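# Move the matching lettered box to the lone box's desk

## Task

One desk holds a group of five boxes and a second desk holds a single box, and every box has a letter printed on its top. Find the box in the group whose letter matches the single box's letter and set it down on the single box's desk, resting on the desk surface itself rather than on any object there. Every other box must stay on the desk where it started. The robot must not tip over or finish leaning, or the task fails. The placed box must stay put without the robot holding or propping it.

## Robot and tools

ROBOT. TidyBot++ has a wheeled base 0.54 m long, 0.50 m wide and 0.38 m tall on four driven casters. On top sits one seven-joint arm with a two-finger gripper. The shoulder is 0.12 m ahead of the base centre and 0.68 m off the floor. There are two cameras: base_camera on the chassis, and wrist_camera, which looks along the hand. Loose objects may occasionally get a short shove from outside.

FRAMES. In the base frame the origin is on the floor below the base centre, with x forward, y left and z up. hand_pose is reported in this frame. It is the point midway between the finger pads; its z axis runs out along the fingers and its y axis is the line the pads close on. The odometry frame is the base frame as it was at scene start. Heading is positive to the left and runs -3.142 to 3.142. base_tilt is in degrees, positive when leaning forward or right. Both carry a fixed bias of about 1 degree plus noise.

execute_actions. "actions" is a list holding zero or one action; an empty list just reports state and images. An action may contain "base", "joints", "speeds". Its motions start together and may end at different times. One action runs at most 15 s.
- base: exactly one key, each a relative offset from where the base last reported itself. translate_m: metres, forward positive, -2 to 2. strafe_m: metres sideways, left positive, -2 to 2. rotate_rad: radians turned in place, counter-clockwise seen from above positive, -6.3 to 6.3.
- joints: absolute targets keyed by name, radians. joint_1_rad (any angle; spins the whole arm about vertical, positive clockwise from above, opposite to rotate_rad). joint_2_rad shoulder, -2.249 to 2.249. joint_3_rad any angle (upper-arm roll; from 3.14, positive swings a forward-bent forearm to the robot's right). joint_4_rad elbow, -2.579 to 2.579. joint_5_rad any angle (forearm roll; positive swings a forward-bent hand rightward). joint_6_rad wrist, -2.099 to 2.099. joint_7_rad any angle (hand roll; hand pointing down, positive is counter-clockwise from above; at 1.57 the fingers open toward left and right). gripper_pos is a scale from 0 (fully open) to 1 (fully closed). Done tolerances: ±0.039 for joints 1-4, ±0.056 for 5-7, ±0.03 gripper. Unbounded joints go the short way; for bigger turns send steps under half a revolution.
- speeds: per-action caps. translate_m and strafe_m 0.05-0.5 m/s, rotate_rad 0.1-1.57 rad/s; the top value is the default. A base move that would exceed 8.667 s is refused.
- cameras: list of "base_camera", "wrist_camera" or "all". Omitted, null or ["all"] gives both; [] gives none.
Any unknown key or out-of-range value rejects the call and nothing moves. A joint or base you omit may keep pushing toward its previous target unseen. If a result reports a stop, later movement, wait and finished_scene calls in the same reply are skipped.

wait: seconds 0 to 10; commands nothing and returns state plus images.
zoom_image: camera (base_camera or wrist_camera) and region [x0, y0, x1, y1] in pixels from the top-left corner, at most 504 by 504, taken from that camera's latest full image.
read_manual: section "licences" only; moves nothing.
finished_scene: scene number; ends the scene permanently and tells whether the goal holds. Call it only once the box rests stably on its own.

ARM GEOMETRY. Upper arm 0.42 m, forearm 0.31 m, hand 0.31 m to the hand point. With joint_1_rad 0, joint_3_rad 3.14, joint_5_rad 0 (near the start) the arm moves in the base's x-z plane. Segment tilts from vertical, forward positive: upper arm = j2; forearm = j2 - j4; hand = j2 - j4 - j6. Forward reach from the shoulder is the sum of length times sine; height above it is the sum of length times cosine. Joints turn at up to 1.39 rad/s (1.22 for joints 5-7). The arm starts folded, hand down, poking up to 0.08 m past the base front with the elbow up to 1.15 m high. A downward-pointing hand reaches at most about 0.94 m above the floor, and only near the base.

GRIPPER. Pad gap is roughly 85 x (1 - gripper_pos) mm. Closed at 1, each finger squeezes about 96-120 N continuously. "done" at 1 means empty hand; "off_target" means an object stopped the fingers. Closed tips reach about 20 mm beyond the hand point.

RESULTS. joint_positions, hand_pose, base_odometry (wheel counting, so slip reads as motion and drift builds), base_tilt, and a pictures line giving image order. base_status and joint_status: "done"; "off_target" (resting short, maybe still pushing); "contact_stop" or "time_out" (old target dropped, holding in place). A blocked base can still say "done" while far short. "joint command not followed" with a "cause:" line means a self-collision check withheld arm targets (gripper targets still run); such joints show "not_followed" and may be retried on later actions. on_its_own lists uncommanded motion. motor_effort gives percent of max, bracket = peak. "ARM HIT" flags a hard hit on the base or arm itself. "limit_stop_at_motor_heat" follows overheating: resend the target.

CAUTIONS. Friction leaves joints a bit off; correct by sending previous command + (wanted - read). hand_pose itself may be 1-2 cm off, so trust images. A held load makes the arm sag; never command a joint to its read angle while holding. Nothing prevents the arm from hitting the base. Driving while the arm snags something above about 0.8 m can tip the robot; sideways force on a raised hand can lift wheels; back away or retract to recover. Torque sensors fault at 104.5 N m (joints 1-4) and 51.3 N m (5-7), freezing the arm and gripper 10 s. MOTOR HOT warns from 60 °C; at 75 °C an OVER-TEMPERATURE FAULT lets the arm sink. Avoid drops, slams, hard pushes, and knocking other boxes off their desks.

Each tool is called after "Emit:" by a JSON object that holds its "op" and its "data".

## Session

Emit:
{"op": "execute_actions", "data": {"actions": []}}

Scene clock: 0.00 s.
base_odometry: x=+0.000 y=+0.000 heading=+0.000 (m, m, rad; odometry frame)
base_tilt: forward=+0.3 right=-0.2 (deg)
base_status: not commanded
joint_positions: joint_1_rad=-0.028 joint_2_rad=-0.332 joint_3_rad=+3.103 joint_4_rad=-2.519 joint_5_rad=-0.056 joint_6_rad=-0.904 joint_7_rad=+1.577 gripper_pos=+0.000
joint_status: not commanded
motor_effort: joint_1_rad=+0 joint_2_rad=+0 joint_3_rad=+0 joint_4_rad=+9 joint_5_rad=-1 joint_6_rad=-1 joint_7_rad=+0 (%)
hand_pose: x=+0.2529 y=+0.0224 z=+0.5870 quat_wxyz=(-0.017, +0.999, +0.019, +0.025) (m; base frame)
pictures: base_camera, wrist_camera
Images, in order (width x height): base_camera 644x364, wrist_camera 644x476.

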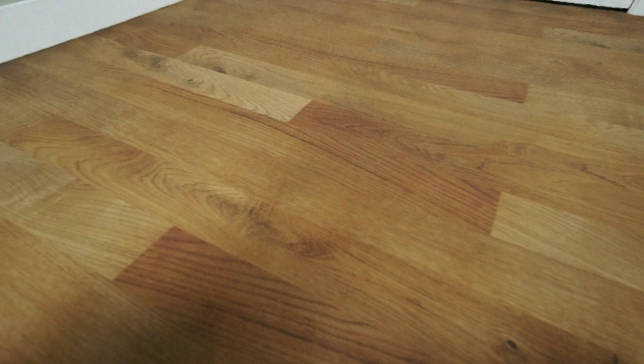

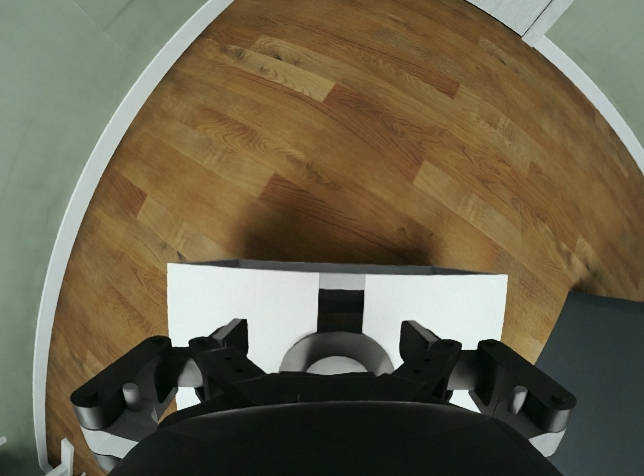

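Emit:
{"op": "execute_actions", "data": {"actions": [{"joints":{"joint_1_rad":2.0,"joint_2_rad":-0.4,"joint_4_rad":-0.6,"joint_6_rad":-1.8}}], "cameras": ["wrist_camera"]}}

Emit:
{"op": "execute_actions", "data": {"actions": [{"joints":{"joint_1_rad":3.6}}], "cameras": ["wrist_camera"]}}

Scene clock: 5.10 s.
base_odometry: x=+0.000 y=+0.000 heading=+0.000 (m, m, rad; odometry frame)
base_tilt: forward=+0.3 right=-0.2 (deg)
base_status: not commanded
joint_positions: joint_1_rad=+1.989 joint_2_rad=-0.393 joint_3_rad=+3.103 joint_4_rad=-0.614 joint_5_rad=-0.056 joint_6_rad=-1.766 joint_7_rad=+1.577 gripper_pos=+0.000
joint_status: all done
motor_effort: joint_1_rad=-1(2) joint_2_rad=+6(9) joint_3_rad=+0(0) joint_4_rad=+8(18) joint_5_rad=+0(2) joint_6_rad=+8(8) joint_7_rad=+0(0) (%)
hand_pose: x=+0.0722 y=-0.1881 z=+1.2507 quat_wxyz=(+0.445, +0.491, -0.680, +0.315) (m; base frame)
pictures: wrist_camera
Images, in order (width x height): wrist_camera 644x476.

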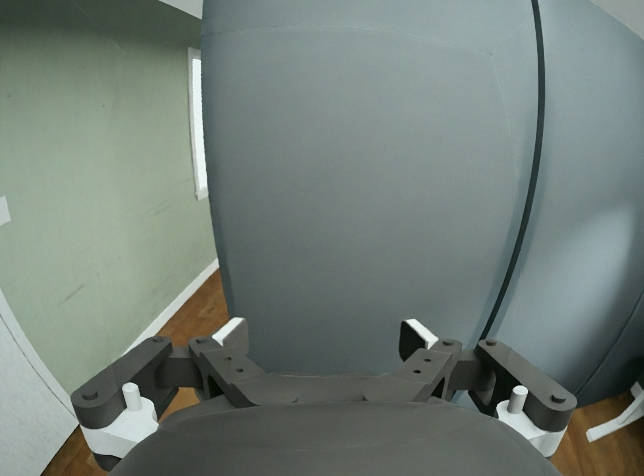

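Scene clock: 7.90 s.
base_odometry: x=+0.000 y=+0.000 heading=+0.000 (m, m, rad; odometry frame)
base_tilt: forward=+0.3 right=-0.2 (deg)
base_status: not commanded
joint_positions: joint_1_rad=+3.589 joint_2_rad=-0.393 joint_3_rad=+3.103 joint_4_rad=-0.614 joint_5_rad=-0.056 joint_6_rad=-1.766 joint_7_rad=+1.577 gripper_pos=+0.000
joint_status: all done
motor_effort: joint_1_rad=+0(0) joint_2_rad=+5(6) joint_3_rad=+0(0) joint_4_rad=+8(8) joint_5_rad=-1(1) joint_6_rad=+8(7) joint_7_rad=+0(0) (%)
hand_pose: x=-0.0676 y=+0.0523 z=+1.2507 quat_wxyz=(+0.536, -0.146, -0.826, -0.100) (m; base frame)
pictures: wrist_camera
Images, in order (width x height): wrist_camera 644x476.

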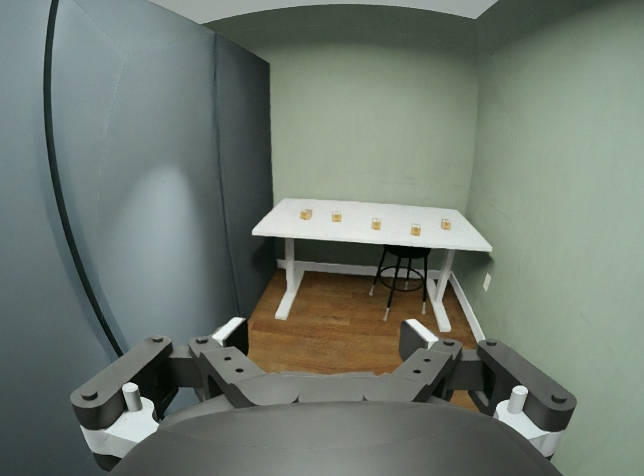

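Emit:
{"op": "execute_actions", "data": {"actions": [{"base":{"rotate_rad":-0.4},"joints":{"joint_1_rad":1.2,"joint_6_rad":-2.05}}]}}

Scene clock: 14.30 s.
base_odometry: x=+0.000 y=+0.000 heading=-0.400 (m, m, rad; odometry frame)
base_tilt: forward=+0.3 right=-0.2 (deg)
base_status: done
joint_positions: joint_1_rad=+1.211 joint_2_rad=-0.393 joint_3_rad=+3.103 joint_4_rad=-0.614 joint_5_rad=-0.056 joint_6_rad=-2.016 joint_7_rad=+1.577 gripper_pos=+0.000
joint_status: all done
motor_effort: joint_1_rad=+0(0) joint_2_rad=+6(7) joint_3_rad=+0(0) joint_4_rad=+8(8) joint_5_rad=-1(1) joint_6_rad=+7(8) joint_7_rad=+0(0) (%)
hand_pose: x=+0.2000 y=-0.1306 z=+1.1844 quat_wxyz=(+0.234, +0.764, -0.475, +0.369) (m; base frame)
pictures: base_camera, wrist_camera
Images, in order (width x height): base_camera 644x364, wrist_camera 644x476.

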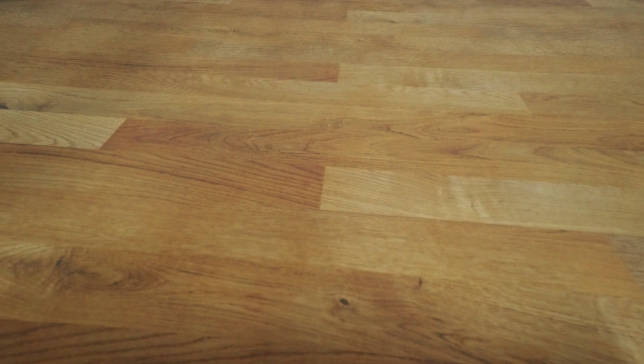

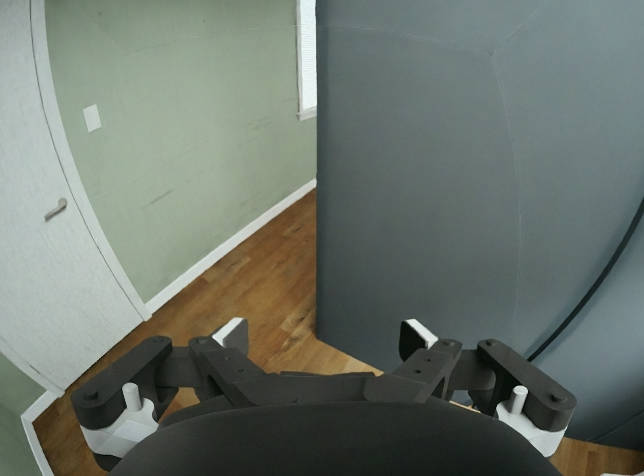

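Emit:
{"op": "execute_actions", "data": {"actions": [{"base":{"rotate_rad":-0.08}}], "cameras": []}}

Emit:
{"op": "execute_actions", "data": {"actions": [{"base":{"translate_m":0.85},"joints":{"joint_1_rad":1.9}}]}}

Scene clock: 17.63 s.
base_odometry: x=+0.000 y=+0.000 heading=-0.479 (m, m, rad; odometry frame)
base_tilt: forward=+0.3 right=-0.2 (deg)
base_status: done
joint_positions: joint_1_rad=+1.211 joint_2_rad=-0.395 joint_3_rad=+3.103 joint_4_rad=-0.614 joint_5_rad=-0.056 joint_6_rad=-2.016 joint_7_rad=+1.577 gripper_pos=+0.000
joint_status: not commanded
motor_effort: joint_1_rad=+0(0) joint_2_rad=+6(8) joint_3_rad=+0(1) joint_4_rad=+7(8) joint_5_rad=-1(1) joint_6_rad=+7(7) joint_7_rad=+0(0) (%)
hand_pose: x=+0.1997 y=-0.1298 z=+1.1846 quat_wxyz=(+0.235, +0.763, -0.475, +0.369) (m; base frame)
pictures: none
No camera images: the call's "cameras" was empty. Leave "cameras" out to get every camera's image.

Scene clock: 20.70 s.
base_odometry: x=+0.754 y=-0.393 heading=-0.480 (m, m, rad; odometry frame)
base_tilt: forward=+0.3 right=-0.2 (deg)
base_status: done
joint_positions: joint_1_rad=+1.890 joint_2_rad=-0.396 joint_3_rad=+3.103 joint_4_rad=-0.614 joint_5_rad=-0.056 joint_6_rad=-2.016 joint_7_rad=+1.577 gripper_pos=+0.000
joint_status: all done
motor_effort: joint_1_rad=+0(2) joint_2_rad=+6(8) joint_3_rad=+0(1) joint_4_rad=+8(8) joint_5_rad=+0(2) joint_6_rad=+7(7) joint_7_rad=+0(0) (%)
hand_pose: x=+0.1004 y=-0.1512 z=+1.1846 quat_wxyz=(+0.344, +0.562, -0.702, +0.270) (m; base frame)
pictures: base_camera, wrist_camera
Images, in order (width x height): base_camera 644x364, wrist_camera 644x476.

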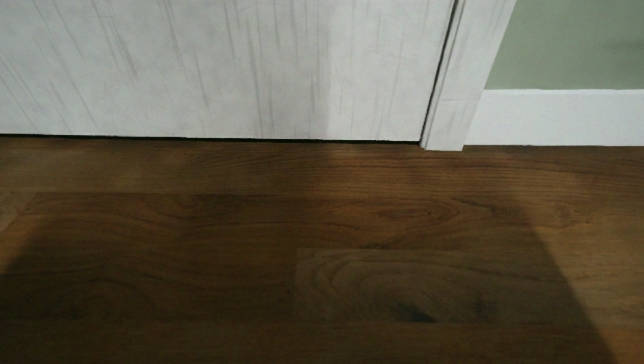

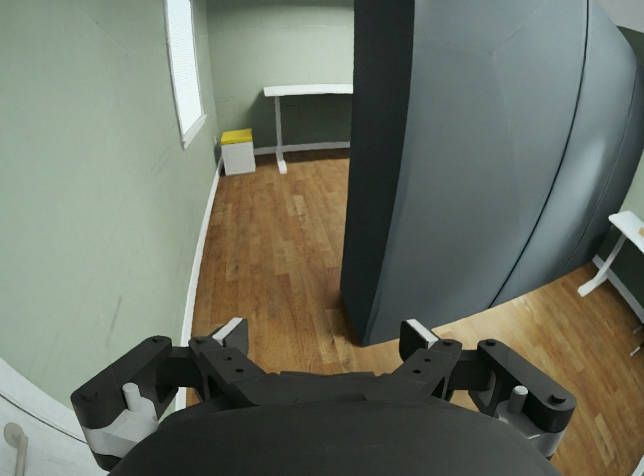

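Emit:
{"op": "execute_actions", "data": {"actions": [{"base":{"translate_m":0.21},"joints":{"joint_1_rad":1.65}}]}}

Scene clock: 23.57 s.
base_odometry: x=+0.940 y=-0.490 heading=-0.480 (m, m, rad; odometry frame)
base_tilt: forward=+0.3 right=-0.2 (deg)
base_status: done
joint_positions: joint_1_rad=+1.662 joint_2_rad=-0.396 joint_3_rad=+3.103 joint_4_rad=-0.614 joint_5_rad=-0.056 joint_6_rad=-2.016 joint_7_rad=+1.577 gripper_pos=+0.000
joint_status: all done
motor_effort: joint_1_rad=+0(1) joint_2_rad=+6(7) joint_3_rad=+0(1) joint_4_rad=+8(8) joint_5_rad=+0(1) joint_6_rad=+7(7) joint_7_rad=+1(0) (%)
hand_pose: x=+0.1350 y=-0.1515 z=+1.1846 quat_wxyz=(+0.312, +0.638, -0.634, +0.307) (m; base frame)
pictures: base_camera, wrist_camera
Images, in order (width x height): base_camera 644x364, wrist_camera 644x476.

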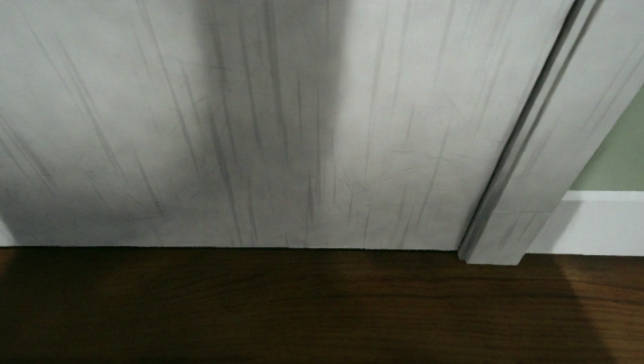

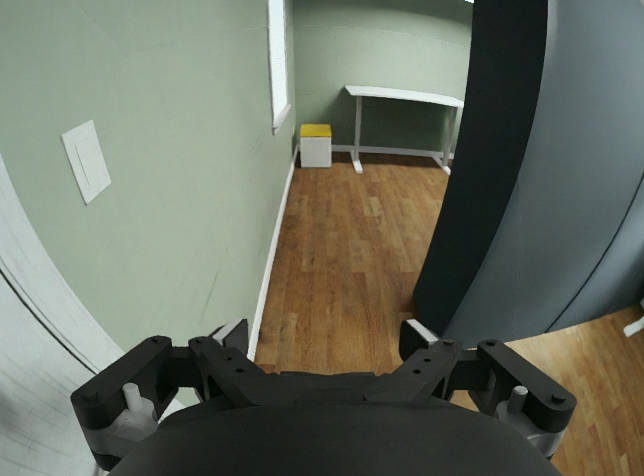

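Clear.

Emit:
{"op": "execute_actions", "data": {"actions": [{"base":{"strafe_m":-1.6},"joints":{"joint_1_rad":2.7,"joint_6_rad":-1.85}}]}}

Scene clock: 29.30 s.
base_odometry: x=+0.202 y=-1.909 heading=-0.480 (m, m, rad; odometry frame)
base_tilt: forward=+0.3 right=-0.2 (deg)
base_status: done
joint_positions: joint_1_rad=+2.690 joint_2_rad=-0.402 joint_3_rad=+3.103 joint_4_rad=-0.613 joint_5_rad=-0.056 joint_6_rad=-1.884 joint_7_rad=+1.577 gripper_pos=+0.000
joint_status: all done
motor_effort: joint_1_rad=-1(0) joint_2_rad=+6(10) joint_3_rad=+0(1) joint_4_rad=+8(8) joint_5_rad=+0(0) joint_6_rad=+7(8) joint_7_rad=+0(1) (%)
hand_pose: x=-0.0190 y=-0.1025 z=+1.2202 quat_wxyz=(+0.482, +0.235, -0.834, +0.131) (m; base frame)
pictures: base_camera, wrist_camera
Images, in order (width x height): base_camera 644x364, wrist_camera 644x476.

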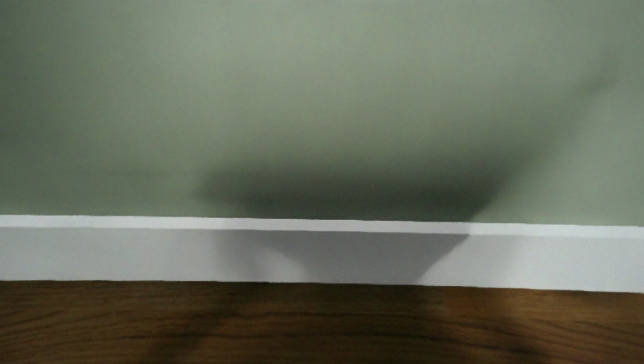

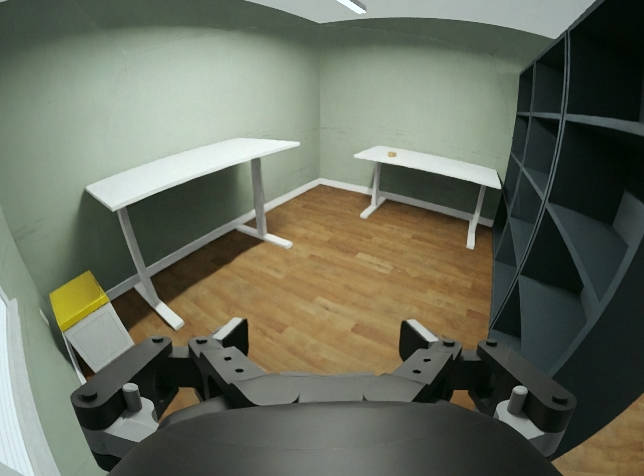

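Emit:
{"op": "execute_actions", "data": {"actions": [{"base":{"translate_m":-1.4},"joints":{"joint_1_rad":2.6,"joint_2_rad":0.1,"joint_4_rad":-0.2,"joint_6_rad":-1.85}}], "cameras": ["wrist_camera"]}}

Emit:
{"op": "zoom_image", "data": {"camera": "wrist_camera", "region": [240,120,440,270]}}

Scene clock: 35.37 s.
base_odometry: x=-1.040 y=-1.263 heading=-0.480 (m, m, rad; odometry frame)
base_tilt: forward=+0.3 right=-0.2 (deg)
base_status: done
joint_positions: joint_1_rad=+2.612 joint_2_rad=+0.105 joint_3_rad=+3.103 joint_4_rad=-0.217 joint_5_rad=-0.056 joint_6_rad=-1.881 joint_7_rad=+1.577 gripper_pos=+0.000
joint_status: all done
motor_effort: joint_1_rad=+0(1) joint_2_rad=-14(19) joint_3_rad=-1(1) joint_4_rad=+9(11) joint_5_rad=-1(1) joint_6_rad=+7(8) joint_7_rad=+0(0) (%)
hand_pose: x=-0.2045 y=-0.2252 z=+1.2145 quat_wxyz=(+0.428, +0.271, -0.850, +0.146) (m; base frame)
pictures: wrist_camera
Images, in order (width x height): wrist_camera 644x476.

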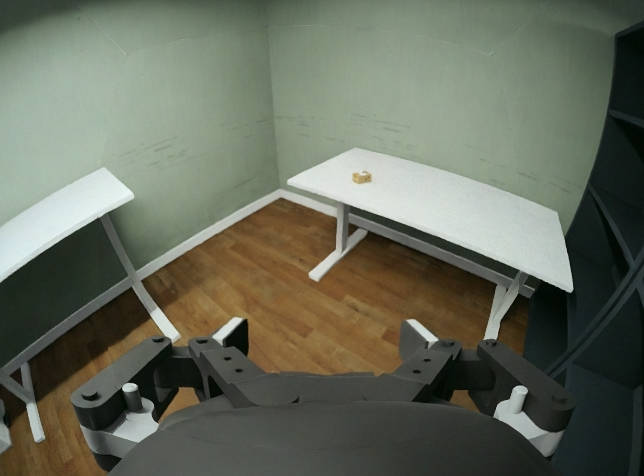

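Region (240, 120, 440, 270) of wrist_camera's 644x476 image, scaled by 2.520; it fills the top 378 rows of this view, and the rest is white.

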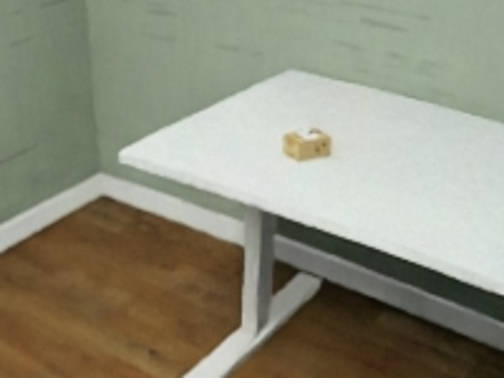

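Emit:
{"op": "execute_actions", "data": {"actions": [{"base":{"translate_m":-0.55},"joints":{"joint_1_rad":2.5,"joint_2_rad":0.6,"joint_4_rad":-0.2,"joint_6_rad":-1.7}}], "cameras": ["wrist_camera"]}}

Emit:
{"op": "zoom_image", "data": {"camera": "wrist_camera", "region": [240,100,440,250]}}

Scene clock: 40.00 s.
base_odometry: x=-1.528 y=-1.008 heading=-0.480 (m, m, rad; odometry frame)
base_tilt: forward=+0.3 right=-0.2 (deg)
base_status: done
joint_positions: joint_1_rad=+2.510 joint_2_rad=+0.608 joint_3_rad=+3.103 joint_4_rad=-0.204 joint_5_rad=-0.056 joint_6_rad=-1.731 joint_7_rad=+1.577 gripper_pos=+0.000
joint_status: all done
motor_effort: joint_1_rad=+0(2) joint_2_rad=-38(46) joint_3_rad=-1(2) joint_4_rad=+14(16) joint_5_rad=-2(1) joint_6_rad=+5(8) joint_7_rad=+0(0) (%)
hand_pose: x=-0.3806 y=-0.4049 z=+0.9878 quat_wxyz=(+0.268, +0.322, -0.899, +0.129) (m; base frame)
pictures: wrist_camera
Images, in order (width x height): wrist_camera 644x476.

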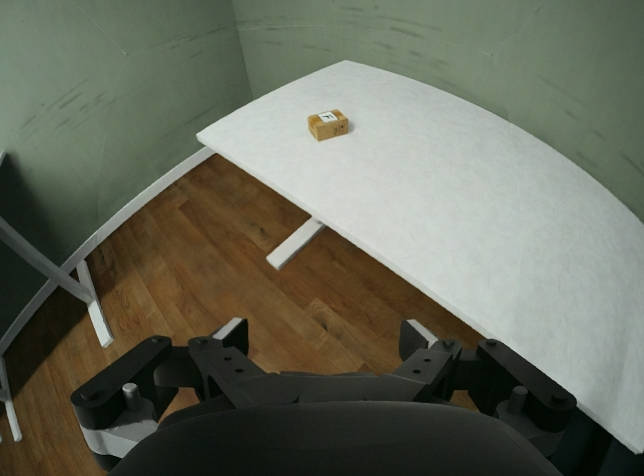

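Region (240, 100, 440, 250) of wrist_camera's 644x476 image, scaled by 2.520; it fills the top 378 rows of this view, and the rest is white.

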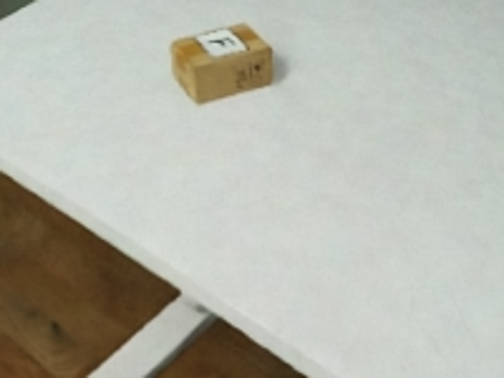

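Emit:
{"op": "zoom_image", "data": {"camera": "wrist_camera", "region": [300,100,360,145]}}

Region (300, 100, 360, 145) of wrist_camera's 644x476 image, scaled by 8.400; it fills the top 378 rows of this view, and the rest is white.

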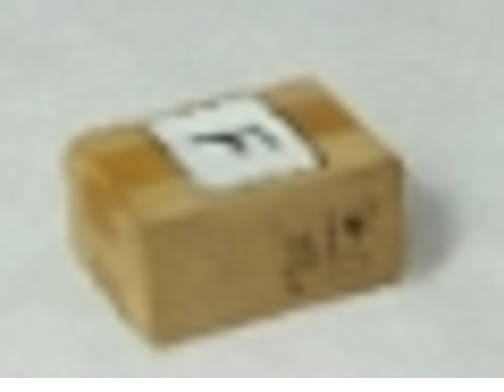

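Emit:
{"op": "execute_actions", "data": {"actions": [{"base":{"translate_m":1.9},"joints":{"joint_1_rad":3.14,"joint_2_rad":0,"joint_3_rad":3.18,"joint_5_rad":0.04,"joint_4_rad":-0.5,"joint_6_rad":-1.9}}]}}

Scene clock: 47.60 s.
base_odometry: x=+0.158 y=-1.885 heading=-0.480 (m, m, rad; odometry frame)
base_tilt: forward=+0.3 right=-0.2 (deg)
base_status: done
joint_positions: joint_1_rad=+3.129 joint_2_rad=-0.006 joint_3_rad=+3.157 joint_4_rad=-0.483 joint_5_rad=+0.003 joint_6_rad=-1.869 joint_7_rad=+1.577 gripper_pos=+0.000
joint_status: all done
motor_effort: joint_1_rad=+0(4) joint_2_rad=-12(42) joint_3_rad=-1(2) joint_4_rad=+11(16) joint_5_rad=+0(2) joint_6_rad=+6(7) joint_7_rad=+1(0) (%)
hand_pose: x=-0.2454 y=+0.0010 z=+1.1638 quat_wxyz=(+0.387, +0.000, -0.922, -0.003) (m; base frame)
pictures: base_camera, wrist_camera
Images, in order (width x height): base_camera 644x364, wrist_camera 644x476.

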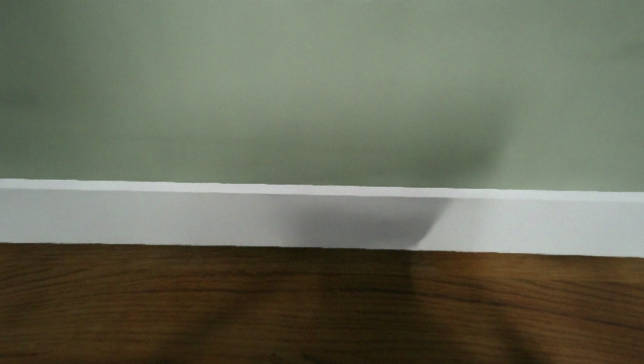

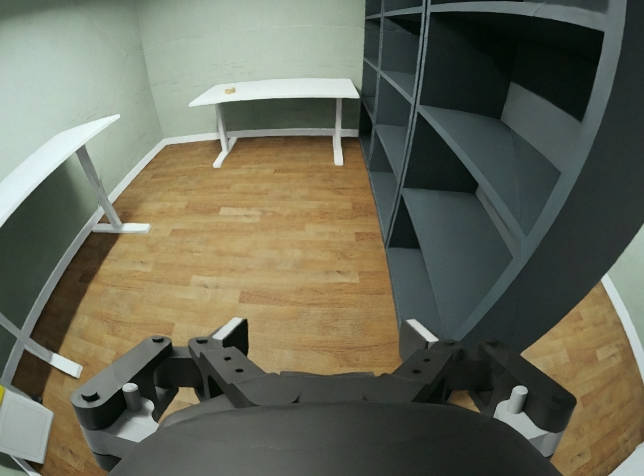

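Emit:
{"op": "execute_actions", "data": {"actions": [{"base":{"strafe_m":1.6}}]}}

Emit:
{"op": "execute_actions", "data": {"actions": [{"base":{"translate_m":-1.8},"joints":{"joint_2_rad":0.5,"joint_4_rad":-0.4,"joint_6_rad":-1.8}}], "cameras": ["wrist_camera"]}}

Emit:
{"op": "zoom_image", "data": {"camera": "wrist_camera", "region": [140,40,640,300]}}

Scene clock: 54.13 s.
base_odometry: x=+0.897 y=-0.466 heading=-0.480 (m, m, rad; odometry frame)
base_tilt: forward=+0.3 right=-0.2 (deg)
base_status: done
joint_positions: joint_1_rad=+3.133 joint_2_rad=-0.005 joint_3_rad=+3.162 joint_4_rad=-0.483 joint_5_rad=+0.007 joint_6_rad=-1.869 joint_7_rad=+1.577 gripper_pos=+0.000
joint_status: not commanded
motor_effort: joint_1_rad=+0(1) joint_2_rad=-12(12) joint_3_rad=-1(1) joint_4_rad=+11(11) joint_5_rad=+0(0) joint_6_rad=+6(6) joint_7_rad=+1(0) (%)
hand_pose: x=-0.2455 y=+0.0048 z=+1.1636 quat_wxyz=(+0.387, -0.004, -0.922, -0.006) (m; base frame)
pictures: base_camera, wrist_camera
Images, in order (width x height): base_camera 644x364, wrist_camera 644x476.

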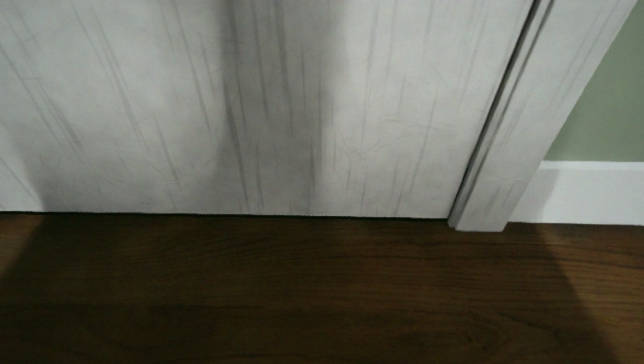

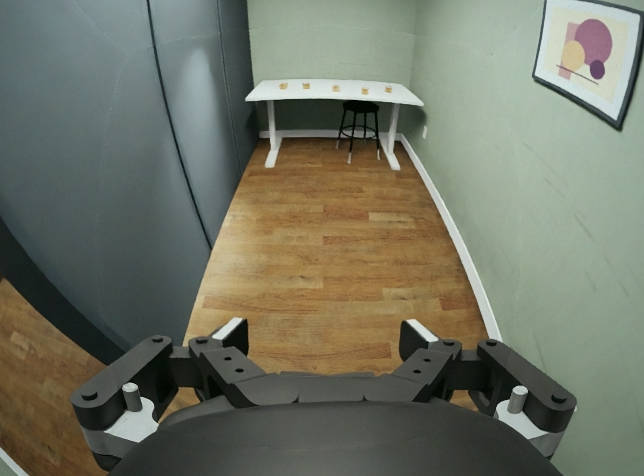

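Scene clock: 59.10 s.
base_odometry: x=-0.700 y=+0.366 heading=-0.480 (m, m, rad; odometry frame)
base_tilt: forward=+0.3 right=-0.2 (deg)
base_status: done
joint_positions: joint_1_rad=+3.133 joint_2_rad=+0.504 joint_3_rad=+3.162 joint_4_rad=-0.416 joint_5_rad=+0.007 joint_6_rad=-1.830 joint_7_rad=+1.577 gripper_pos=+0.000
joint_status: all done
motor_effort: joint_1_rad=+0(0) joint_2_rad=-34(40) joint_3_rad=-1(1) joint_4_rad=+14(16) joint_5_rad=+0(0) joint_6_rad=+3(7) joint_7_rad=+0(0) (%)
hand_pose: x=-0.4534 y=+0.0031 z=+0.9525 quat_wxyz=(+0.194, -0.002, -0.981, -0.009) (m; base frame)
pictures: wrist_camera
Images, in order (width x height): wrist_camera 644x476.

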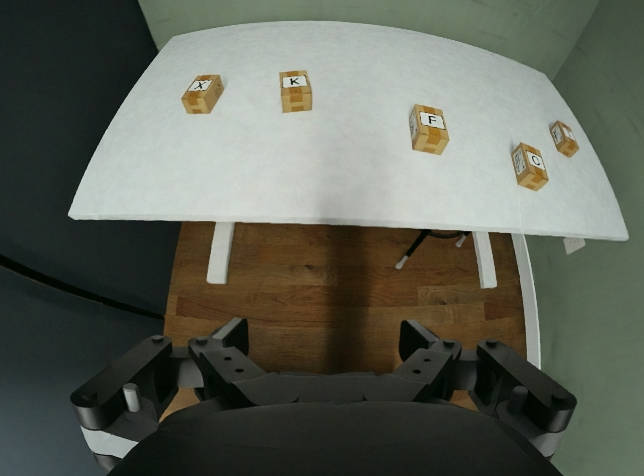

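Region (140, 40, 640, 300) of wrist_camera's 644x476 image, scaled by 1.008; it fills the top 262 rows of this view, and the rest is white.

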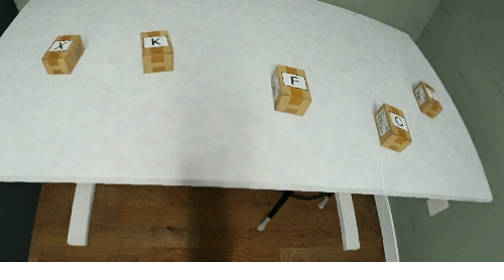

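Emit:
{"op": "execute_actions", "data": {"actions": [{"base":{"strafe_m":0.2}}], "cameras": []}}

Emit:
{"op": "execute_actions", "data": {"actions": [{"base":{"translate_m":-0.3}}], "cameras": ["wrist_camera"]}}

Scene clock: 66.63 s.
base_odometry: x=-0.607 y=+0.544 heading=-0.480 (m, m, rad; odometry frame)
base_tilt: forward=+0.3 right=-0.2 (deg)
base_status: done
joint_positions: joint_1_rad=+3.145 joint_2_rad=+0.504 joint_3_rad=+3.164 joint_4_rad=-0.416 joint_5_rad=+0.008 joint_6_rad=-1.830 joint_7_rad=+1.577 gripper_pos=+0.000
joint_status: not commanded
motor_effort: joint_1_rad=+0(4) joint_2_rad=-35(36) joint_3_rad=-1(1) joint_4_rad=+15(15) joint_5_rad=-1(1) joint_6_rad=+3(3) joint_7_rad=+0(0) (%)
hand_pose: x=-0.4533 y=+0.0110 z=+0.9526 quat_wxyz=(+0.194, -0.009, -0.981, -0.012) (m; base frame)
pictures: none
No camera images: the call's "cameras" was empty. Leave "cameras" out to get every camera's image.

Scene clock: 68.53 s.
base_odometry: x=-0.873 y=+0.683 heading=-0.480 (m, m, rad; odometry frame)
base_tilt: forward=+0.2 right=-0.2 (deg)
base_status: done
joint_positions: joint_1_rad=+3.145 joint_2_rad=+0.506 joint_3_rad=+3.164 joint_4_rad=-0.415 joint_5_rad=+0.008 joint_6_rad=-1.829 joint_7_rad=+1.577 gripper_pos=+0.000
joint_status: not commanded
motor_effort: joint_1_rad=+0(0) joint_2_rad=-35(38) joint_3_rad=-1(1) joint_4_rad=+14(16) joint_5_rad=-1(0) joint_6_rad=+3(4) joint_7_rad=+0(0) (%)
hand_pose: x=-0.4541 y=+0.0110 z=+0.9521 quat_wxyz=(+0.194, -0.009, -0.981, -0.012) (m; base frame)
pictures: wrist_camera
Images, in order (width x height): wrist_camera 644x476.

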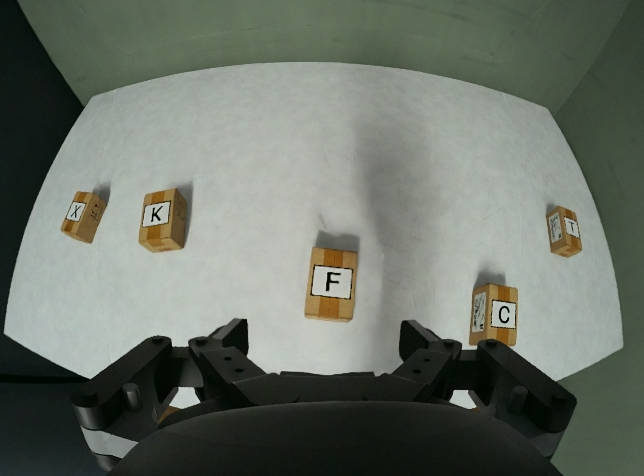

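Emit:
{"op": "execute_actions", "data": {"actions": [{"base":{"translate_m":-0.08},"joints":{"joint_1_rad":3.17,"joint_2_rad":0.325,"joint_4_rad":-1.19,"joint_6_rad":-1.21,"joint_7_rad":1.47}}], "cameras": ["wrist_camera"]}}

Scene clock: 73.67 s.
base_odometry: x=-0.944 y=+0.720 heading=-0.481 (m, m, rad; odometry frame)
base_tilt: forward=+0.3 right=-0.2 (deg)
base_status: done
joint_positions: joint_1_rad=+3.157 joint_2_rad=+0.339 joint_3_rad=+3.164 joint_4_rad=-1.175 joint_5_rad=+0.008 joint_6_rad=-1.244 joint_7_rad=+1.499 gripper_pos=+0.000
joint_status: all done
motor_effort: joint_1_rad=+0(1) joint_2_rad=-32(36) joint_3_rad=+0(1) joint_4_rad=+18(18) joint_5_rad=-1(1) joint_6_rad=+3(4) joint_7_rad=+0(0) (%)
hand_pose: x=-0.4512 y=+0.0208 z=+0.8080 quat_wxyz=(+0.191, -0.052, -0.980, -0.004) (m; base frame)
pictures: wrist_camera
Images, in order (width x height): wrist_camera 644x476.

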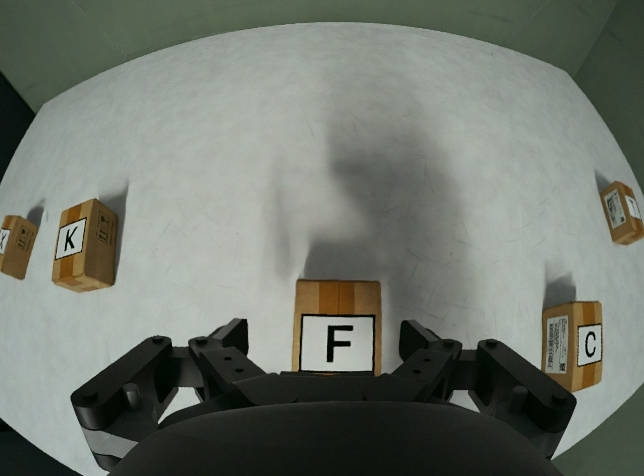

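Emit:
{"op": "execute_actions", "data": {"actions": [{"joints":{"joint_1_rad":3.19}}], "cameras": []}}

Emit:
{"op": "execute_actions", "data": {"actions": [{"joints":{"joint_4_rad":-1.3,"joint_6_rad":-1.1}}], "cameras": ["wrist_camera"]}}

Scene clock: 77.97 s.
base_odometry: x=-0.944 y=+0.720 heading=-0.481 (m, m, rad; odometry frame)
base_tilt: forward=+0.3 right=-0.2 (deg)
base_status: not commanded
joint_positions: joint_1_rad=+3.181 joint_2_rad=+0.338 joint_3_rad=+3.165 joint_4_rad=-1.175 joint_5_rad=+0.008 joint_6_rad=-1.244 joint_7_rad=+1.499 gripper_pos=+0.000
joint_status: all done
motor_effort: joint_1_rad=+0(2) joint_2_rad=-32(33) joint_3_rad=+0(1) joint_4_rad=+18(17) joint_5_rad=-1(0) joint_6_rad=+3(3) joint_7_rad=+0(0) (%)
hand_pose: x=-0.4504 y=+0.0354 z=+0.8083 quat_wxyz=(+0.191, -0.065, -0.979, -0.007) (m; base frame)
pictures: none
No camera images: the call's "cameras" was empty. Leave "cameras" out to get every camera's image.

Scene clock: 78.90 s.
base_odometry: x=-0.944 y=+0.720 heading=-0.481 (m, m, rad; odometry frame)
base_tilt: forward=+0.3 right=-0.2 (deg)
base_status: not commanded
joint_positions: joint_1_rad=+3.181 joint_2_rad=+0.332 joint_3_rad=+3.165 joint_4_rad=-1.288 joint_5_rad=+0.008 joint_6_rad=-1.134 joint_7_rad=+1.499 gripper_pos=+0.000
joint_status: all done
motor_effort: joint_1_rad=+0(0) joint_2_rad=-32(33) joint_3_rad=+0(1) joint_4_rad=+18(19) joint_5_rad=+1(0) joint_6_rad=+3(4) joint_7_rad=+1(0) (%)
hand_pose: x=-0.4490 y=+0.0355 z=+0.7757 quat_wxyz=(+0.193, -0.064, -0.979, -0.007) (m; base frame)
pictures: wrist_camera
Images, in order (width x height): wrist_camera 644x476.

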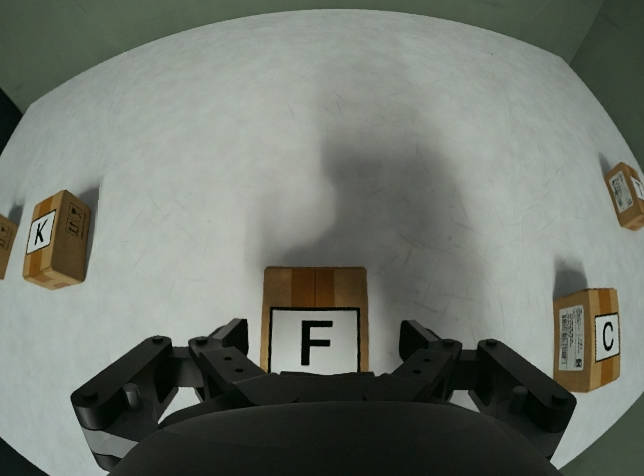

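Emit:
{"op": "execute_actions", "data": {"actions": [{"joints":{"joint_4_rad":-1.35,"joint_6_rad":-1.05}}], "cameras": []}}

Emit:
{"op": "execute_actions", "data": {"actions": [{"joints":{"gripper_pos":1}}], "cameras": []}}

Emit:
{"op": "execute_actions", "data": {"actions": [{"joints":{"joint_2_rad":-0.1,"joint_1_rad":3.14}}], "cameras": ["wrist_camera"]}}

Scene clock: 83.53 s.
base_odometry: x=-0.944 y=+0.720 heading=-0.481 (m, m, rad; odometry frame)
base_tilt: forward=+0.3 right=-0.2 (deg)
base_status: not commanded
joint_positions: joint_1_rad=+3.181 joint_2_rad=+0.331 joint_3_rad=+3.165 joint_4_rad=-1.338 joint_5_rad=+0.008 joint_6_rad=-1.083 joint_7_rad=+1.499 gripper_pos=+0.000
joint_status: all done
motor_effort: joint_1_rad=+0(0) joint_2_rad=-32(32) joint_3_rad=-1(1) joint_4_rad=+18(19) joint_5_rad=+0(0) joint_6_rad=+3(4) joint_7_rad=+0(0) (%)
hand_pose: x=-0.4480 y=+0.0355 z=+0.7608 quat_wxyz=(+0.193, -0.064, -0.979, -0.007) (m; base frame)
pictures: none
No camera images: the call's "cameras" was empty. Leave "cameras" out to get every camera's image.

Scene clock: 84.63 s.
base_odometry: x=-0.944 y=+0.720 heading=-0.481 (m, m, rad; odometry frame)
base_tilt: forward=+0.3 right=-0.2 (deg)
base_status: not commanded
joint_positions: joint_1_rad=+3.181 joint_2_rad=+0.329 joint_3_rad=+3.165 joint_4_rad=-1.340 joint_5_rad=+0.008 joint_6_rad=-1.083 joint_7_rad=+1.499 gripper_pos=+0.354
joint_status: gripper_pos off_target (ended at +0.354, target +1.000)
motor_effort: joint_1_rad=+0(1) joint_2_rad=-32(33) joint_3_rad=+0(0) joint_4_rad=+18(18) joint_5_rad=+0(0) joint_6_rad=+3(4) joint_7_rad=+0(0) (%)
hand_pose: x=-0.4474 y=+0.0355 z=+0.7616 quat_wxyz=(+0.194, -0.064, -0.979, -0.007) (m; base frame)
pictures: none
No camera images: the call's "cameras" was empty. Leave "cameras" out to get every camera's image.

Scene clock: 86.40 s.
base_odometry: x=-0.944 y=+0.720 heading=-0.481 (m, m, rad; odometry frame)
base_tilt: forward=+0.3 right=-0.2 (deg)
base_status: not commanded
joint_positions: joint_1_rad=+3.153 joint_2_rad=-0.100 joint_3_rad=+3.165 joint_4_rad=-1.343 joint_5_rad=+0.008 joint_6_rad=-1.083 joint_7_rad=+1.499 gripper_pos=+0.354
joint_status: all done
motor_effort: joint_1_rad=+1(0) joint_2_rad=-18(35) joint_3_rad=+0(1) joint_4_rad=+20(20) joint_5_rad=-1(1) joint_6_rad=+7(7) joint_7_rad=+0(0) (%)
hand_pose: x=-0.3634 y=+0.0183 z=+0.9884 quat_wxyz=(+0.397, -0.049, -0.917, +0.005) (m; base frame)
pictures: wrist_camera
Images, in order (width x height): wrist_camera 644x476.

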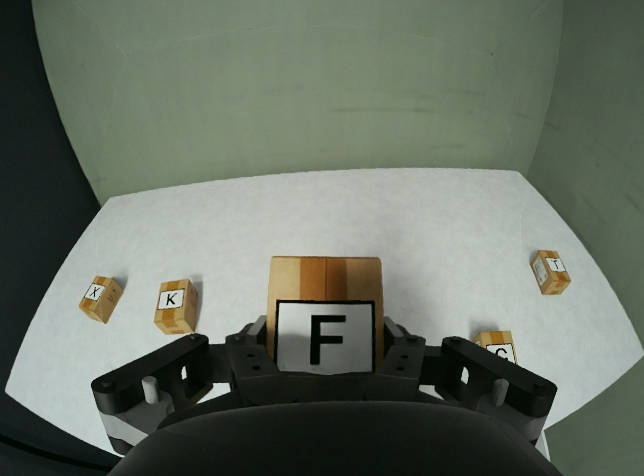

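Emit:
{"op": "execute_actions", "data": {"actions": [{"base":{"translate_m":2.0},"joints":{"joint_6_rad":-1.8}}], "cameras": []}}

Emit:
{"op": "execute_actions", "data": {"actions": [{"base":{"translate_m":0.2}}], "cameras": ["base_camera"]}}

Emit:
{"op": "execute_actions", "data": {"actions": [{"base":{"strafe_m":-2.0}}], "cameras": ["base_camera"]}}

Emit:
{"op": "execute_actions", "data": {"actions": [{"base":{"translate_m":-2.0},"joints":{"joint_6_rad":-1.05,"joint_2_rad":0.15}}], "cameras": ["wrist_camera"]}}

Scene clock: 95.97 s.
base_odometry: x=+0.829 y=-0.204 heading=-0.481 (m, m, rad; odometry frame)
base_tilt: forward=+0.3 right=-0.2 (deg)
base_status: done
joint_positions: joint_1_rad=+3.150 joint_2_rad=-0.100 joint_3_rad=+3.166 joint_4_rad=-1.346 joint_5_rad=+0.009 joint_6_rad=-1.788 joint_7_rad=+1.499 gripper_pos=+0.354
joint_status: all done
motor_effort: joint_1_rad=+0(1) joint_2_rad=-14(21) joint_3_rad=+0(1) joint_4_rad=+16(20) joint_5_rad=+0(1) joint_6_rad=+1(7) joint_7_rad=+0(0) (%)
hand_pose: x=-0.1704 y=+0.0113 z=+0.8912 quat_wxyz=(+0.054, -0.053, -0.997, -0.002) (m; base frame)
pictures: none
No camera images: the call's "cameras" was empty. Leave "cameras" out to get every camera's image.

Scene clock: 97.70 s.
base_odometry: x=+1.007 y=-0.297 heading=-0.480 (m, m, rad; odometry frame)
base_tilt: forward=+0.3 right=-0.2 (deg)
base_status: done
joint_positions: joint_1_rad=+3.150 joint_2_rad=-0.103 joint_3_rad=+3.166 joint_4_rad=-1.346 joint_5_rad=+0.009 joint_6_rad=-1.788 joint_7_rad=+1.499 gripper_pos=+0.354
joint_status: not commanded
motor_effort: joint_1_rad=+0(0) joint_2_rad=-14(17) joint_3_rad=+0(1) joint_4_rad=+17(17) joint_5_rad=+0(0) joint_6_rad=+1(2) joint_7_rad=+1(0) (%)
hand_pose: x=-0.1697 y=+0.0113 z=+0.8922 quat_wxyz=(+0.055, -0.053, -0.997, -0.002) (m; base frame)
pictures: base_camera
Images, in order (width x height): base_camera 644x364.

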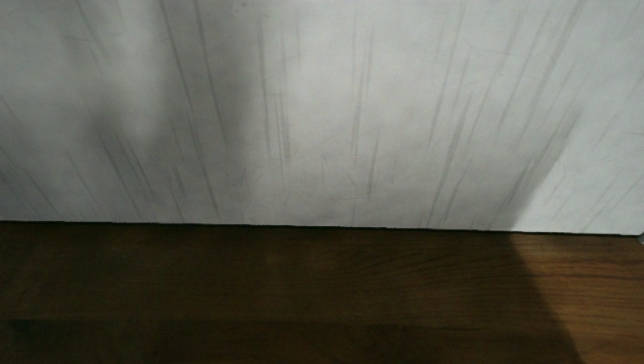

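Scene clock: 103.07 s.
base_odometry: x=+0.083 y=-2.071 heading=-0.480 (m, m, rad; odometry frame)
base_tilt: forward=+0.3 right=-0.2 (deg)
base_status: done
joint_positions: joint_1_rad=+3.146 joint_2_rad=-0.103 joint_3_rad=+3.166 joint_4_rad=-1.346 joint_5_rad=+0.010 joint_6_rad=-1.788 joint_7_rad=+1.499 gripper_pos=+0.354
joint_status: not commanded
motor_effort: joint_1_rad=+0(1) joint_2_rad=-13(15) joint_3_rad=+0(2) joint_4_rad=+16(17) joint_5_rad=-1(1) joint_6_rad=+1(1) joint_7_rad=+0(0) (%)
hand_pose: x=-0.1697 y=+0.0105 z=+0.8922 quat_wxyz=(+0.055, -0.052, -0.997, -0.002) (m; base frame)
pictures: base_camera
Images, in order (width x height): base_camera 644x364.

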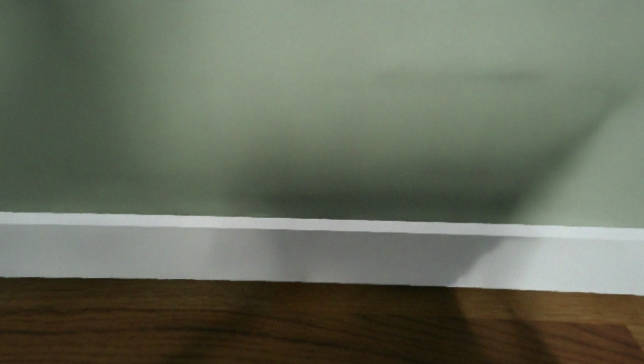

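Scene clock: 108.43 s.
base_odometry: x=-1.691 y=-1.147 heading=-0.480 (m, m, rad; odometry frame)
base_tilt: forward=+0.3 right=-0.2 (deg)
base_status: done
joint_positions: joint_1_rad=+3.146 joint_2_rad=+0.160 joint_3_rad=+3.166 joint_4_rad=-1.346 joint_5_rad=+0.010 joint_6_rad=-1.079 joint_7_rad=+1.499 gripper_pos=+0.354
joint_status: all done
motor_effort: joint_1_rad=+0(1) joint_2_rad=-28(31) joint_3_rad=-1(0) joint_4_rad=+20(20) joint_5_rad=+0(1) joint_6_rad=+5(5) joint_7_rad=+0(0) (%)
hand_pose: x=-0.4261 y=+0.0163 z=+0.8533 quat_wxyz=(+0.275, -0.047, -0.960, -0.001) (m; base frame)
pictures: wrist_camera
Images, in order (width x height): wrist_camera 644x476.

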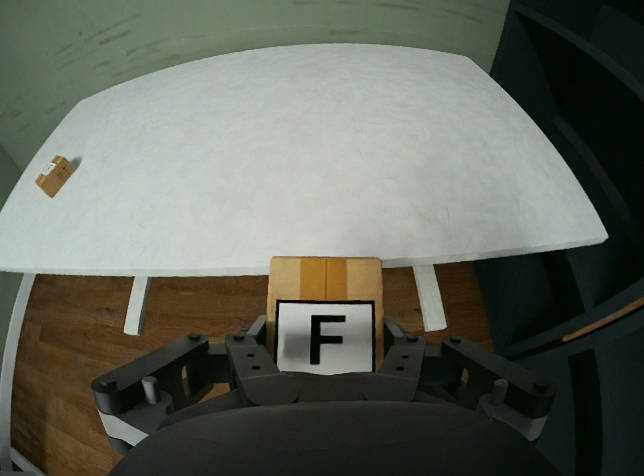

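Emit:
{"op": "execute_actions", "data": {"actions": [{"base":{"translate_m":-0.22},"joints":{"joint_2_rad":0.25}}], "cameras": ["wrist_camera"]}}

Emit:
{"op": "execute_actions", "data": {"actions": [{"joints":{"joint_2_rad":0.315}}], "cameras": ["wrist_camera"]}}

Scene clock: 112.00 s.
base_odometry: x=-1.886 y=-1.045 heading=-0.480 (m, m, rad; odometry frame)
base_tilt: forward=+0.2 right=-0.2 (deg)
base_status: done
joint_positions: joint_1_rad=+3.146 joint_2_rad=+0.259 joint_3_rad=+3.166 joint_4_rad=-1.347 joint_5_rad=+0.010 joint_6_rad=-1.079 joint_7_rad=+1.499 gripper_pos=+0.354
joint_status: all done
motor_effort: joint_1_rad=+0(0) joint_2_rad=-30(33) joint_3_rad=-1(1) joint_4_rad=+19(20) joint_5_rad=+0(0) joint_6_rad=+4(6) joint_7_rad=+0(0) (%)
hand_pose: x=-0.4403 y=+0.0164 z=+0.7981 quat_wxyz=(+0.227, -0.047, -0.973, -0.003) (m; base frame)
pictures: wrist_camera
Images, in order (width x height): wrist_camera 644x476.

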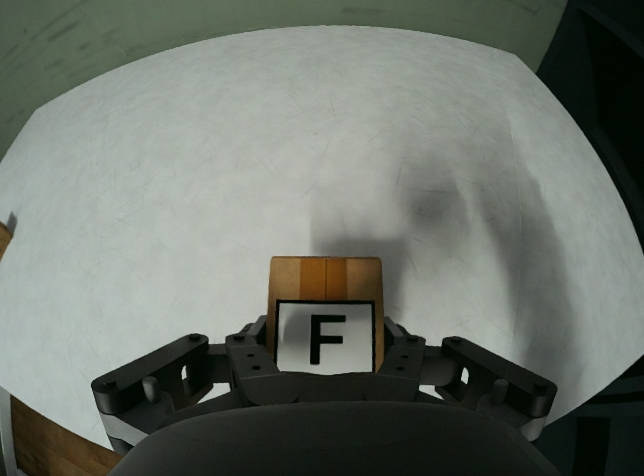

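Scene clock: 112.90 s.
base_odometry: x=-1.886 y=-1.045 heading=-0.480 (m, m, rad; odometry frame)
base_tilt: forward=+0.2 right=-0.2 (deg)
base_status: not commanded
joint_positions: joint_1_rad=+3.146 joint_2_rad=+0.320 joint_3_rad=+3.166 joint_4_rad=-1.347 joint_5_rad=+0.010 joint_6_rad=-1.079 joint_7_rad=+1.499 gripper_pos=+0.354
joint_status: all done
motor_effort: joint_1_rad=+0(0) joint_2_rad=-32(34) joint_3_rad=-1(0) joint_4_rad=+19(19) joint_5_rad=+0(1) joint_6_rad=+4(4) joint_7_rad=+0(0) (%)
hand_pose: x=-0.4463 y=+0.0164 z=+0.7638 quat_wxyz=(+0.197, -0.047, -0.979, -0.004) (m; base frame)
pictures: wrist_camera
Images, in order (width x height): wrist_camera 644x476.

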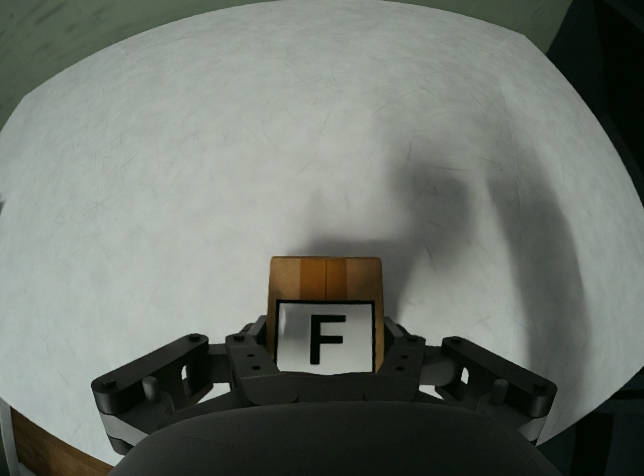

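No contact yet; probe.

Emit:
{"op": "execute_actions", "data": {"actions": [{"joints":{"joint_2_rad":0.345}}], "cameras": ["wrist_camera"]}}

Scene clock: 114.80 s.
base_odometry: x=-1.886 y=-1.045 heading=-0.480 (m, m, rad; odometry frame)
base_tilt: forward=+0.3 right=-0.2 (deg)
base_status: not commanded
joint_positions: joint_1_rad=+3.146 joint_2_rad=+0.325 joint_3_rad=+3.166 joint_4_rad=-1.346 joint_5_rad=+0.010 joint_6_rad=-1.078 joint_7_rad=+1.498 gripper_pos=+0.354
joint_status: all done
motor_effort: joint_1_rad=+0(1) joint_2_rad=-29(32) joint_3_rad=-1(0) joint_4_rad=+15(19) joint_5_rad=-1(1) joint_6_rad=+3(4) joint_7_rad=+0(0) (%)
hand_pose: x=-0.4472 y=+0.0164 z=+0.7615 quat_wxyz=(+0.195, -0.047, -0.980, -0.004) (m; base frame)
pictures: wrist_camera
Images, in order (width x height): wrist_camera 644x476.

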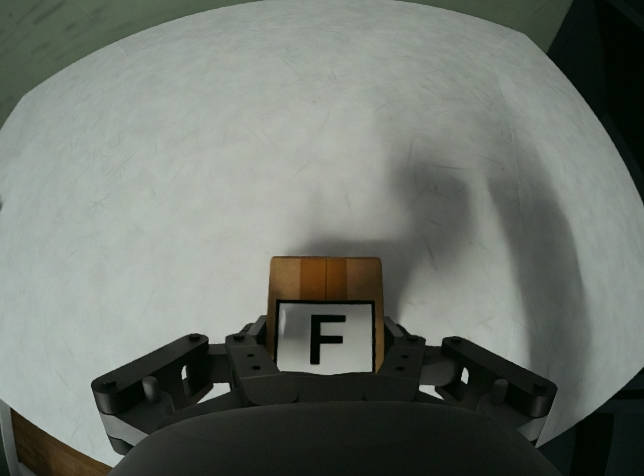

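Emit:
{"op": "execute_actions", "data": {"actions": [{"joints":{"gripper_pos":0,"joint_2_rad":0.325}}], "cameras": []}}

Emit:
{"op": "execute_actions", "data": {"actions": [{"joints":{"joint_2_rad":0.1}}], "cameras": ["wrist_camera"]}}

Emit:
{"op": "finished_scene", "data": {"scene": 1}}

Scene clock: 117.63 s.
base_odometry: x=-1.886 y=-1.045 heading=-0.480 (m, m, rad; odometry frame)
base_tilt: forward=+0.3 right=-0.2 (deg)
base_status: not commanded
joint_positions: joint_1_rad=+3.146 joint_2_rad=+0.324 joint_3_rad=+3.166 joint_4_rad=-1.346 joint_5_rad=+0.010 joint_6_rad=-1.078 joint_7_rad=+1.498 gripper_pos=+0.000
joint_status: all done
motor_effort: joint_1_rad=+0(0) joint_2_rad=-31(33) joint_3_rad=+0(1) joint_4_rad=+18(18) joint_5_rad=-1(1) joint_6_rad=+3(4) joint_7_rad=+0(0) (%)
hand_pose: x=-0.4470 y=+0.0164 z=+0.7616 quat_wxyz=(+0.195, -0.047, -0.980, -0.004) (m; base frame)
pictures: none
No camera images: the call's "cameras" was empty. Leave "cameras" out to get every camera's image.

Scene clock: 119.13 s.
base_odometry: x=-1.886 y=-1.045 heading=-0.480 (m, m, rad; odometry frame)
base_tilt: forward=+0.3 right=-0.2 (deg)
base_status: not commanded
joint_positions: joint_1_rad=+3.146 joint_2_rad=+0.095 joint_3_rad=+3.166 joint_4_rad=-1.346 joint_5_rad=+0.010 joint_6_rad=-1.078 joint_7_rad=+1.498 gripper_pos=+0.000
joint_status: all done
motor_effort: joint_1_rad=+0(0) joint_2_rad=-24(33) joint_3_rad=-1(1) joint_4_rad=+19(19) joint_5_rad=+0(1) joint_6_rad=+5(5) joint_7_rad=+0(1) (%)
hand_pose: x=-0.4140 y=+0.0163 z=+0.8882 quat_wxyz=(+0.306, -0.047, -0.951, +0.001) (m; base frame)
pictures: wrist_camera
Images, in order (width x height): wrist_camera 644x476.

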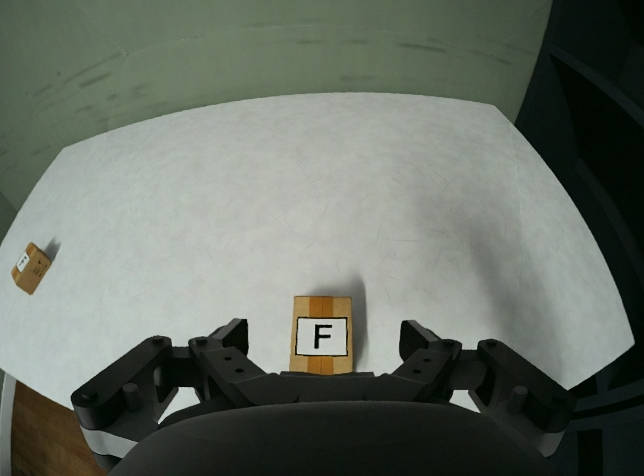

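The scene is finished: the task was done.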